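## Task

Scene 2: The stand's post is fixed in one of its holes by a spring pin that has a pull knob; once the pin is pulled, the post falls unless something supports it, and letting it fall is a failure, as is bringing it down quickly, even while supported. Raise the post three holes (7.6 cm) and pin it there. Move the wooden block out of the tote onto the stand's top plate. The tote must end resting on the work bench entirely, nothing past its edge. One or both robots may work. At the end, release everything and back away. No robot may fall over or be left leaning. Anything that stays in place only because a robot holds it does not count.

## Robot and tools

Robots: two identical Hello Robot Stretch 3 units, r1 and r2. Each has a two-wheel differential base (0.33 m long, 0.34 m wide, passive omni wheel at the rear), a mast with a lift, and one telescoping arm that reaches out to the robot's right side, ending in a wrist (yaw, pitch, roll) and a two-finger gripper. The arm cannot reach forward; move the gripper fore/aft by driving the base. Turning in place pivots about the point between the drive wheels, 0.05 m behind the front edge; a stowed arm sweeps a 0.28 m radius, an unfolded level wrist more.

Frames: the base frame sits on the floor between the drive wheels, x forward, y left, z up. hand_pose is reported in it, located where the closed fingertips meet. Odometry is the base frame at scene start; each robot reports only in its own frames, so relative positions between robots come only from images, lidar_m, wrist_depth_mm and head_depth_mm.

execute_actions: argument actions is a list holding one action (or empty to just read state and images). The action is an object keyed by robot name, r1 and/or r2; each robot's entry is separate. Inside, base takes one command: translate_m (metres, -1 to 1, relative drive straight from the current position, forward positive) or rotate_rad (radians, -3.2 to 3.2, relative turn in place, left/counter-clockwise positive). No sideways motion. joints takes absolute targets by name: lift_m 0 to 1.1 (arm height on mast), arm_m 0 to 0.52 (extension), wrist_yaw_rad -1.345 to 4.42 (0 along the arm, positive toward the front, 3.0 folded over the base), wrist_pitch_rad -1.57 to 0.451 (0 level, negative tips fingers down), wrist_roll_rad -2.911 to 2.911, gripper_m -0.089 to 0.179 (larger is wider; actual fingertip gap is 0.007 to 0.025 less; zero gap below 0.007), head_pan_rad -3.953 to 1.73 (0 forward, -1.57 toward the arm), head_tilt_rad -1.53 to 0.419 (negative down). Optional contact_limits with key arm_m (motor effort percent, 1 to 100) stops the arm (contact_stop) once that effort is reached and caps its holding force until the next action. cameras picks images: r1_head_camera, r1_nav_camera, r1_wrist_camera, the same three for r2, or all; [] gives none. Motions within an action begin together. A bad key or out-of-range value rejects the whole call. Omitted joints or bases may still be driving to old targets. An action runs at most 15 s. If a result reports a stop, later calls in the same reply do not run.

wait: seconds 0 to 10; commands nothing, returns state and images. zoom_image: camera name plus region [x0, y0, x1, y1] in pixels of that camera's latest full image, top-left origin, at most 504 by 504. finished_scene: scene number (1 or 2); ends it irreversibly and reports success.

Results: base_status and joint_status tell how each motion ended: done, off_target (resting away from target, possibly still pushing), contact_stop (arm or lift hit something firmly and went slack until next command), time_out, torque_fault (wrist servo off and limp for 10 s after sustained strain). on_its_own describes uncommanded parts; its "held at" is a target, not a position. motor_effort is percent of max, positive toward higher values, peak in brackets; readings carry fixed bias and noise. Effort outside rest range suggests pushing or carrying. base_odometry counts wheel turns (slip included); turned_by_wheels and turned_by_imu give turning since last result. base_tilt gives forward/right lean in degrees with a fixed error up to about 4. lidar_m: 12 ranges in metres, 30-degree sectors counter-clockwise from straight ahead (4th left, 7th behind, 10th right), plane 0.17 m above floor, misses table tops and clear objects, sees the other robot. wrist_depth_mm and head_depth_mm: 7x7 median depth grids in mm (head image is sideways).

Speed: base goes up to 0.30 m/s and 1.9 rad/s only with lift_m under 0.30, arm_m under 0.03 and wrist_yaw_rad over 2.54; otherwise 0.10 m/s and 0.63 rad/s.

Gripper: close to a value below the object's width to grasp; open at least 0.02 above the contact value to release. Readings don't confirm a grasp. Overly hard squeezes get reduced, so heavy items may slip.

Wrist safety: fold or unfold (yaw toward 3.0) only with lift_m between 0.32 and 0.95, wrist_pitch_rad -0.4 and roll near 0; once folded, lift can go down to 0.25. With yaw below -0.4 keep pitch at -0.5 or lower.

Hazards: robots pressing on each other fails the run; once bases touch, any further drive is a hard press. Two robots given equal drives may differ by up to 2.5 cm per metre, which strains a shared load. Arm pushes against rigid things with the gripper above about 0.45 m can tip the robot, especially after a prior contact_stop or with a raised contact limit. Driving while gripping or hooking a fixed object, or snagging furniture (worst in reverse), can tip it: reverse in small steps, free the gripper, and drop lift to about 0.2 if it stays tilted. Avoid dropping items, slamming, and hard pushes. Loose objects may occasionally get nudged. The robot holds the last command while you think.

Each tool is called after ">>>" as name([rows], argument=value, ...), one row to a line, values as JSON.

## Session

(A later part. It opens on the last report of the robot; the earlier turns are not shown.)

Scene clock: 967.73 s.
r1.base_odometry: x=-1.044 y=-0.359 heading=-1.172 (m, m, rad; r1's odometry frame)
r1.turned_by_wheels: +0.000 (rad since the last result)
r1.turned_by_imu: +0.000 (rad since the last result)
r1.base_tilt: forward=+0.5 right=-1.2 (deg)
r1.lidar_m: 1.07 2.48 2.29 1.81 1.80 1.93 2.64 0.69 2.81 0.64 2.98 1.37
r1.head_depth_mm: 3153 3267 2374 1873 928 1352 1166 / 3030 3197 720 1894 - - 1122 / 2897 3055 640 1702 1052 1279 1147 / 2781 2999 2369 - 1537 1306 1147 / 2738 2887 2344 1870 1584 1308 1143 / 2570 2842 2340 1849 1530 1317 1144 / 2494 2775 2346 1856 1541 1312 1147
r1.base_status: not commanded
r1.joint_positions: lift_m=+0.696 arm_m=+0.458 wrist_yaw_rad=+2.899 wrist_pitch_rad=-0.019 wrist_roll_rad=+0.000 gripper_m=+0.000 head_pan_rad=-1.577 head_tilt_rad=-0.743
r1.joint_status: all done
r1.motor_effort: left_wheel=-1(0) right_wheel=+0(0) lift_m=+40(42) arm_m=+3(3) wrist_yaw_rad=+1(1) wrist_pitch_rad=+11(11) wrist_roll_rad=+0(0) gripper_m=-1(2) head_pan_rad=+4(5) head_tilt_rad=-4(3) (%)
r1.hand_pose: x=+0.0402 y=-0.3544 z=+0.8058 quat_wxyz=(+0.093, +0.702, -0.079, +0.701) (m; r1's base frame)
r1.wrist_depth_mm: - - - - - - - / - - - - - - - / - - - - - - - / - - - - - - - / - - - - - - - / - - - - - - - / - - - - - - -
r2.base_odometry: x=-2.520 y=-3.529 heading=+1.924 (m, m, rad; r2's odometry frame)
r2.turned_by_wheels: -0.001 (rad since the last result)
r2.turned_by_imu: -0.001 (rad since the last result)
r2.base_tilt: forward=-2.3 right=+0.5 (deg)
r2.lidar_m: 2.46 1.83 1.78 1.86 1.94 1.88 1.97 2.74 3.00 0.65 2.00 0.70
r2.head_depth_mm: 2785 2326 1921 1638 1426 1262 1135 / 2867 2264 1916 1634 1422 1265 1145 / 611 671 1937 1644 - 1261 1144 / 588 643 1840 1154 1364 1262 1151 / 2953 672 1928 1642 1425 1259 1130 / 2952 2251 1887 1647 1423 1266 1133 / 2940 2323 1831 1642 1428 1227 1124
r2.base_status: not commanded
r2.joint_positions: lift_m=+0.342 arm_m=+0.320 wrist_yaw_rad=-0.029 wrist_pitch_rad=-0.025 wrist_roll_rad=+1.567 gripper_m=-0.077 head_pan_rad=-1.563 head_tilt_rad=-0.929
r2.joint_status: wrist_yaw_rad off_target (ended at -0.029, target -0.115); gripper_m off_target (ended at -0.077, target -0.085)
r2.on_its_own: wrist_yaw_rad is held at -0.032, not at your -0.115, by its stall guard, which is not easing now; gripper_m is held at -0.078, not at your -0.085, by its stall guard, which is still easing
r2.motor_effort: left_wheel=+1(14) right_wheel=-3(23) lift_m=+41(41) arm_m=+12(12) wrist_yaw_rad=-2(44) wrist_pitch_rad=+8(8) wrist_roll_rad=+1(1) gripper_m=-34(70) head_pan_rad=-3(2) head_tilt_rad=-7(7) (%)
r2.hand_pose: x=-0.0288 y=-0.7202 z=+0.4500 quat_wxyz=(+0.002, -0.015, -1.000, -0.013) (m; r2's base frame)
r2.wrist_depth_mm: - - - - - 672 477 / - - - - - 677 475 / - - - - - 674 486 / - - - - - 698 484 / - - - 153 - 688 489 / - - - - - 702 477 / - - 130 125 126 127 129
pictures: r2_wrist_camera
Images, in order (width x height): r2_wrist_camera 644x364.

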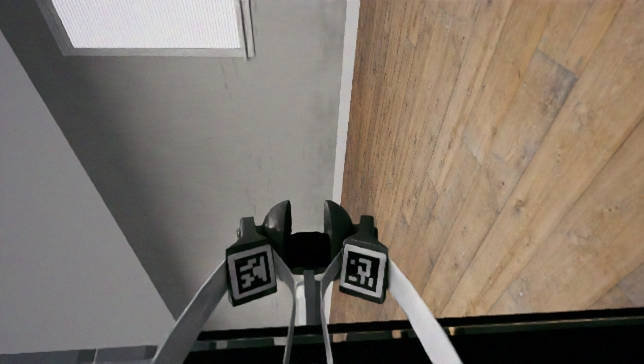

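Raised. Release and lock.

>>> execute_actions([
  {"r2":{"joints":{"gripper_m":0.05}}},
], cameras=["r2_wrist_camera"])

>>> execute_actions([
  {"r1":{"joints":{"lift_m":0.7093}}},
], cameras=["r2_wrist_camera"])

Scene clock: 975.03 s.
r1.base_odometry: x=-1.044 y=-0.359 heading=-1.172 (m, m, rad; r1's odometry frame)
r1.turned_by_wheels: +0.000 (rad since the last result)
r1.turned_by_imu: -0.001 (rad since the last result)
r1.base_tilt: forward=+0.5 right=-1.1 (deg)
r1.lidar_m: 1.08 2.49 2.28 1.81 1.80 1.93 2.64 0.69 2.80 0.64 2.98 1.37
r1.head_depth_mm: 3162 3264 2365 1879 927 1353 1172 / 3099 3233 720 1901 - - 1130 / 2884 3080 642 1710 1055 1284 1144 / 2764 3050 2335 - 1530 1307 1151 / 2687 2884 2342 1859 1574 1316 1154 / 2567 2809 2348 1845 1540 1308 1145 / 2451 2750 2334 1837 1538 1310 1140
r1.base_status: not commanded
r1.joint_positions: lift_m=+0.696 arm_m=+0.458 wrist_yaw_rad=+2.899 wrist_pitch_rad=-0.019 wrist_roll_rad=+0.000 gripper_m=+0.000 head_pan_rad=-1.577 head_tilt_rad=-0.743
r1.joint_status: not commanded
r1.motor_effort: left_wheel=+0(1) right_wheel=+0(0) lift_m=+39(41) arm_m=+3(4) wrist_yaw_rad=+1(1) wrist_pitch_rad=+11(11) wrist_roll_rad=+0(0) gripper_m=-3(1) head_pan_rad=+5(5) head_tilt_rad=-4(3) (%)
r1.hand_pose: x=+0.0402 y=-0.3544 z=+0.8058 quat_wxyz=(+0.093, +0.702, -0.079, +0.701) (m; r1's base frame)
r1.wrist_depth_mm: - - - - - - - / - - - - - - - / - - - - - - - / - - - - - - - / - - - - - - - / - - - - - - - / - - - - - - -
r2.base_odometry: x=-2.520 y=-3.529 heading=+1.924 (m, m, rad; r2's odometry frame)
r2.turned_by_wheels: +0.000 (rad since the last result)
r2.turned_by_imu: +0.000 (rad since the last result)
r2.base_tilt: forward=-2.3 right=+0.6 (deg)
r2.lidar_m: 2.46 1.83 1.78 1.86 1.94 1.88 1.97 2.74 3.00 0.65 2.00 0.70
r2.head_depth_mm: 2788 2329 1921 1636 1430 1263 1133 / 2826 2282 1937 1638 1427 1268 1145 / 611 671 1926 1638 - 1264 1140 / 587 644 1832 1157 1362 1257 1152 / 2939 670 1927 1644 1429 1262 1133 / 2958 2253 1870 1639 1428 1259 1134 / 2924 2338 1818 1642 1422 1220 1120
r2.base_status: not commanded
r2.joint_positions: lift_m=+0.342 arm_m=+0.321 wrist_yaw_rad=-0.029 wrist_pitch_rad=-0.022 wrist_roll_rad=+1.567 gripper_m=+0.050 head_pan_rad=-1.563 head_tilt_rad=-0.929
r2.joint_status: all done
r2.on_its_own: wrist_yaw_rad is held at -0.032, not at your -0.115, by its stall guard, which is not easing now
r2.motor_effort: left_wheel=+2(2) right_wheel=-2(4) lift_m=+41(41) arm_m=+4(12) wrist_yaw_rad=-2(3) wrist_pitch_rad=+7(7) wrist_roll_rad=+1(0) gripper_m=+0(78) head_pan_rad=-2(2) head_tilt_rad=-6(7) (%)
r2.hand_pose: x=-0.0287 y=-0.7211 z=+0.4507 quat_wxyz=(+0.002, -0.014, -1.000, -0.011) (m; r2's base frame)
r2.wrist_depth_mm: - - - - - 682 474 / - - - - - 690 481 / - - - - - 693 475 / - - - - - 688 489 / - - - - - 704 481 / - - - - - 706 483 / - - 131 135 125 127 127
pictures: r2_wrist_camera
Images, in order (width x height): r2_wrist_camera 644x364.

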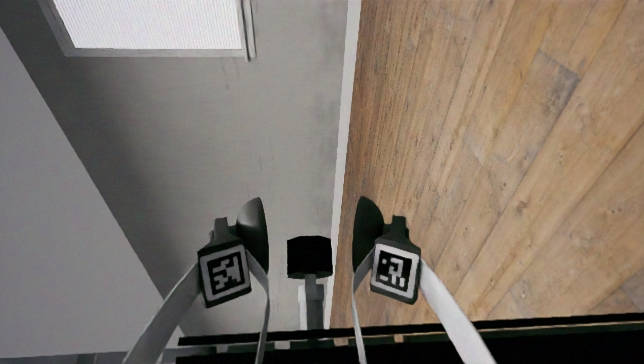

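Scene clock: 976.00 s.
r1.base_odometry: x=-1.044 y=-0.359 heading=-1.172 (m, m, rad; r1's odometry frame)
r1.turned_by_wheels: +0.000 (rad since the last result)
r1.turned_by_imu: +0.000 (rad since the last result)
r1.base_tilt: forward=+0.5 right=-1.2 (deg)
r1.lidar_m: 1.07 2.49 2.29 1.81 1.80 1.93 2.65 0.69 2.82 0.63 2.99 1.37
r1.head_depth_mm: 3132 3253 2365 1857 930 1352 - / 3047 2905 668 1902 - - 1138 / 2886 2743 640 1736 1071 1270 1146 / 2761 3050 2353 - 1534 1301 1150 / 2649 2918 2348 1876 1576 1307 1138 / 2570 2781 2331 1848 1540 1313 1146 / 2454 2722 2347 1873 1535 1309 1140
r1.base_status: not commanded
r1.joint_positions: lift_m=+0.708 arm_m=+0.458 wrist_yaw_rad=+2.899 wrist_pitch_rad=-0.019 wrist_roll_rad=+0.000 gripper_m=+0.000 head_pan_rad=-1.577 head_tilt_rad=-0.743
r1.joint_status: all done
r1.motor_effort: left_wheel=+1(0) right_wheel=+0(0) lift_m=+39(44) arm_m=+3(3) wrist_yaw_rad=+1(1) wrist_pitch_rad=+11(11) wrist_roll_rad=+0(0) gripper_m=-2(2) head_pan_rad=+5(4) head_tilt_rad=-4(4) (%)
r1.hand_pose: x=+0.0402 y=-0.3544 z=+0.8181 quat_wxyz=(+0.093, +0.702, -0.079, +0.701) (m; r1's base frame)
r1.wrist_depth_mm: - - - - - - - / - - - - - - - / - - - - - - - / - - - - - - - / - - - - - - - / - - - - - - - / - - - - - - -
r2.base_odometry: x=-2.520 y=-3.529 heading=+1.924 (m, m, rad; r2's odometry frame)
r2.turned_by_wheels: +0.000 (rad since the last result)
r2.turned_by_imu: +0.000 (rad since the last result)
r2.base_tilt: forward=-2.4 right=+0.5 (deg)
r2.lidar_m: 2.45 1.84 1.78 1.86 1.95 1.88 1.97 2.74 3.00 0.65 2.00 0.70
r2.head_depth_mm: 2791 2318 1933 1635 1427 1262 1137 / 2899 2323 1929 1637 1422 1258 1139 / 600 709 1938 1640 - 1263 1143 / 574 639 1837 1154 1370 1264 1150 / 2922 667 1921 1641 1430 1266 1132 / 2955 693 1881 1643 1424 1264 1138 / 2974 2325 1841 1641 1430 1224 1121
r2.base_status: not commanded
r2.joint_positions: lift_m=+0.342 arm_m=+0.321 wrist_yaw_rad=-0.029 wrist_pitch_rad=-0.022 wrist_roll_rad=+1.567 gripper_m=+0.050 head_pan_rad=-1.563 head_tilt_rad=-0.929
r2.joint_status: not commanded
r2.on_its_own: wrist_yaw_rad is held at -0.032, not at your -0.115, by its stall guard, which is not easing now
r2.motor_effort: left_wheel=+2(2) right_wheel=-2(3) lift_m=+41(40) arm_m=+4(4) wrist_yaw_rad=-1(2) wrist_pitch_rad=+6(7) wrist_roll_rad=+1(1) gripper_m=+0(0) head_pan_rad=-2(2) head_tilt_rad=-6(6) (%)
r2.hand_pose: x=-0.0287 y=-0.7211 z=+0.4507 quat_wxyz=(+0.002, -0.014, -1.000, -0.011) (m; r2's base frame)
r2.wrist_depth_mm: - - - - - 674 484 / - - - - - 675 491 / - - - - - 693 487 / - - - - - 666 485 / - - - - - 703 482 / - - - - - 714 484 / - - 133 135 125 127 127
pictures: r2_wrist_camera
Images, in order (width x height): r2_wrist_camera 644x364.

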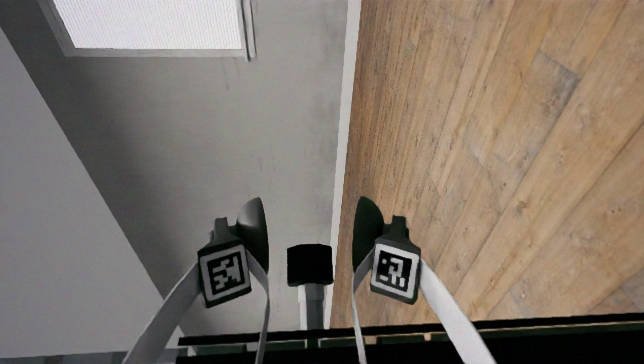

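Pin snapped in. Lower r1 slightly and back r2 off.

>>> execute_actions([
  {"r1":{"joints":{"lift_m":0.698}},"r2":{"base":{"translate_m":-0.06}}},
], cameras=["r1_head_camera","r2_wrist_camera"])

Scene clock: 981.93 s.
r1.base_odometry: x=-1.044 y=-0.359 heading=-1.172 (m, m, rad; r1's odometry frame)
r1.turned_by_wheels: +0.000 (rad since the last result)
r1.turned_by_imu: -0.001 (rad since the last result)
r1.base_tilt: forward=+0.5 right=-1.1 (deg)
r1.lidar_m: 1.08 2.48 2.29 1.81 1.80 1.93 2.64 0.74 2.82 0.64 2.98 1.37
r1.head_depth_mm: 3155 3212 2379 1877 994 1348 - / 3055 2924 674 1911 - - 1129 / 2937 2762 640 1722 1070 1275 1148 / 2776 3045 2356 - 1541 1307 1145 / 2685 2887 2365 1845 1584 1317 1147 / 2583 2798 2343 1843 1534 1308 1138 / 2446 2733 2343 1842 1526 1306 1141
r1.base_status: not commanded
r1.joint_positions: lift_m=+0.699 arm_m=+0.458 wrist_yaw_rad=+2.899 wrist_pitch_rad=-0.020 wrist_roll_rad=+0.000 gripper_m=+0.000 head_pan_rad=-1.577 head_tilt_rad=-0.743
r1.joint_status: all done
r1.motor_effort: left_wheel=+1(1) right_wheel=-1(1) lift_m=+14(35) arm_m=+3(3) wrist_yaw_rad=+1(1) wrist_pitch_rad=+11(11) wrist_roll_rad=+0(0) gripper_m=-2(2) head_pan_rad=+5(6) head_tilt_rad=-4(4) (%)
r1.hand_pose: x=+0.0402 y=-0.3544 z=+0.8081 quat_wxyz=(+0.093, +0.702, -0.078, +0.701) (m; r1's base frame)
r1.wrist_depth_mm: - - - - - - - / - - - - - - - / - - - - - - - / - - - - - - - / - - - - - - - / - - - - - - - / - - - - - - -
r2.base_odometry: x=-2.499 y=-3.585 heading=+1.924 (m, m, rad; r2's odometry frame)
r2.turned_by_wheels: +0.000 (rad since the last result)
r2.turned_by_imu: +0.000 (rad since the last result)
r2.base_tilt: forward=-2.3 right=+0.5 (deg)
r2.lidar_m: 2.49 1.87 1.81 1.89 1.89 1.83 1.92 2.67 2.97 0.66 2.03 0.75
r2.head_depth_mm: 2767 2342 1926 1642 1433 1260 1135 / 2848 2326 1938 1631 1432 1263 1142 / 2957 2268 1927 1651 - 1262 1143 / 599 704 1825 1577 1365 1263 1148 / 579 647 1880 1634 1420 1257 1138 / 2941 672 1865 1647 1424 1259 1139 / 2950 718 1887 1630 1415 1261 1134
r2.base_status: done
r2.joint_positions: lift_m=+0.342 arm_m=+0.321 wrist_yaw_rad=-0.029 wrist_pitch_rad=-0.022 wrist_roll_rad=+1.567 gripper_m=+0.050 head_pan_rad=-1.563 head_tilt_rad=-0.929
r2.joint_status: not commanded
r2.on_its_own: wrist_yaw_rad is held at -0.032, not at your -0.115, by its stall guard, which is not easing now
r2.motor_effort: left_wheel=+1(2) right_wheel=-1(4) lift_m=+41(41) arm_m=+4(4) wrist_yaw_rad=-2(3) wrist_pitch_rad=+6(7) wrist_roll_rad=+1(1) gripper_m=+0(0) head_pan_rad=-2(2) head_tilt_rad=-7(6) (%)
r2.hand_pose: x=-0.0288 y=-0.7211 z=+0.4507 quat_wxyz=(+0.002, -0.014, -1.000, -0.011) (m; r2's base frame)
r2.wrist_depth_mm: - - - - - 674 475 / - - - - - 669 482 / - - - - - 694 479 / - - - - - 707 484 / - - - - - 697 479 / - - - - - 715 489 / - - - - - 673 490
pictures: r1_head_camera (sideways: a quarter turn clockwise sets it upright), r2_wrist_camera
Images, in order (width x height): r1_head_camera 896x504, r2_wrist_camera 644x364.

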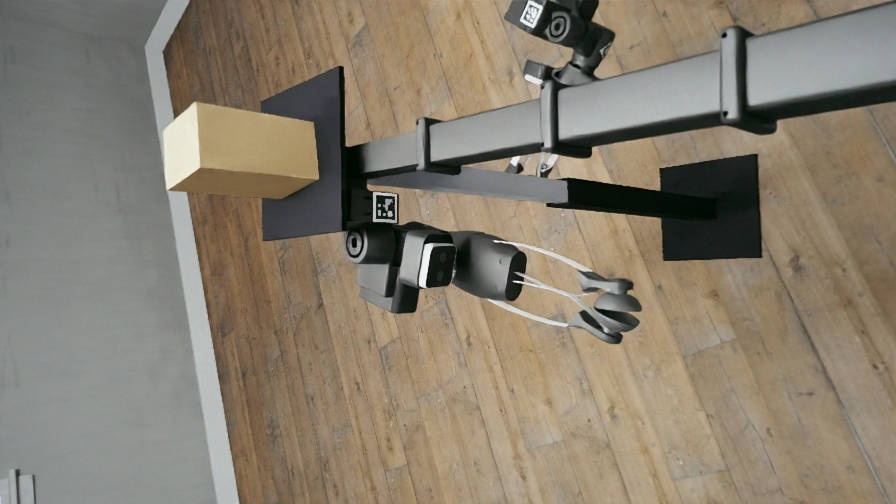

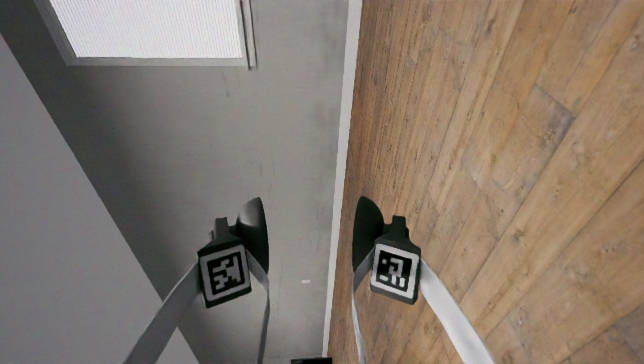

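Locked (lift unloaded, plate stays).

>>> execute_actions([
  {"r1":{"joints":{"lift_m":0.67,"arm_m":0.12}},"r2":{"joints":{"arm_m":0.0}}},
], cameras=["r2_nav_camera"])

>>> finished_scene(scene=2)

Scene clock: 993.40 s.
r1.base_odometry: x=-1.044 y=-0.359 heading=-1.172 (m, m, rad; r1's odometry frame)
r1.turned_by_wheels: +0.000 (rad since the last result)
r1.turned_by_imu: -0.001 (rad since the last result)
r1.base_tilt: forward=+0.5 right=-1.2 (deg)
r1.lidar_m: 1.07 2.49 2.30 1.82 1.79 1.93 2.65 0.74 2.82 0.64 2.99 1.37
r1.head_depth_mm: 3179 3224 2372 1880 1547 1327 1173 / 3145 2910 672 1877 1547 - 1139 / 2919 2798 646 1761 1475 1236 1154 / 2776 3002 2275 1880 1537 - - / 2640 2859 2338 1845 1545 1297 1163 / 2570 2839 2336 1874 1535 1311 1148 / 2463 2773 2339 1848 1522 1311 1140
r1.base_status: not commanded
r1.joint_positions: lift_m=+0.671 arm_m=+0.120 wrist_yaw_rad=+2.899 wrist_pitch_rad=-0.020 wrist_roll_rad=+0.000 gripper_m=+0.000 head_pan_rad=-1.577 head_tilt_rad=-0.743
r1.joint_status: all done
r1.motor_effort: left_wheel=+1(1) right_wheel=-1(1) lift_m=+14(14) arm_m=-3(4) wrist_yaw_rad=+1(1) wrist_pitch_rad=+11(11) wrist_roll_rad=+0(0) gripper_m=-2(2) head_pan_rad=+5(3) head_tilt_rad=-3(4) (%)
r1.hand_pose: x=+0.0402 y=-0.0171 z=+0.7801 quat_wxyz=(+0.093, +0.702, -0.078, +0.701) (m; r1's base frame)
r1.wrist_depth_mm: - - - - - - - / - - - - - - - / - - - - - - - / - - - - - - - / - - - - - - - / - - - - - - - / - - - - - - -
r2.base_odometry: x=-2.499 y=-3.585 heading=+1.924 (m, m, rad; r2's odometry frame)
r2.turned_by_wheels: +0.000 (rad since the last result)
r2.turned_by_imu: +0.000 (rad since the last result)
r2.base_tilt: forward=-2.3 right=+0.5 (deg)
r2.lidar_m: 2.49 1.86 1.81 1.89 1.89 1.83 1.91 2.67 2.97 0.66 2.03 0.75
r2.head_depth_mm: 2769 2324 1937 1640 1427 1261 1138 / 2837 2330 1934 1634 1427 1267 1150 / 2948 2249 1931 1639 1427 1266 - / 600 703 1839 1569 1381 1271 1144 / 579 648 1868 1643 1417 1260 1132 / 2934 2261 1931 1634 1422 1268 1134 / 2921 2320 1918 1632 1430 1262 1136
r2.base_status: not commanded
r2.joint_positions: lift_m=+0.342 arm_m=+0.000 wrist_yaw_rad=-0.030 wrist_pitch_rad=-0.022 wrist_roll_rad=+1.567 gripper_m=+0.050 head_pan_rad=-1.563 head_tilt_rad=-0.929
r2.joint_status: all done
r2.on_its_own: wrist_yaw_rad is held at -0.032, not at your -0.115, by its stall guard, which is not easing now
r2.motor_effort: left_wheel=+1(1) right_wheel=-1(1) lift_m=+42(41) arm_m=-4(3) wrist_yaw_rad=-1(2) wrist_pitch_rad=+7(7) wrist_roll_rad=+1(1) gripper_m=+0(0) head_pan_rad=-3(2) head_tilt_rad=-6(5) (%)
r2.hand_pose: x=-0.0290 y=-0.4009 z=+0.4507 quat_wxyz=(+0.002, -0.015, -1.000, -0.011) (m; r2's base frame)
r2.wrist_depth_mm: - - - - - 686 484 / - - - - - 686 485 / - - - - - 701 482 / - - - - - 690 470 / - - - 439 447 453 458 / - - - - - 703 482 / - - - - - 664 494
pictures: r2_nav_camera (sideways: a quarter turn counterclockwise sets it upright)
Images, in order (width x height): r2_nav_camera 672x504.

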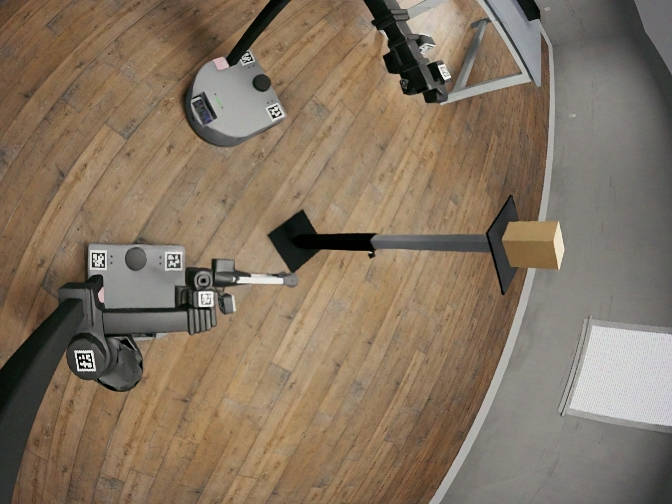

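The scene is finished: the task was done.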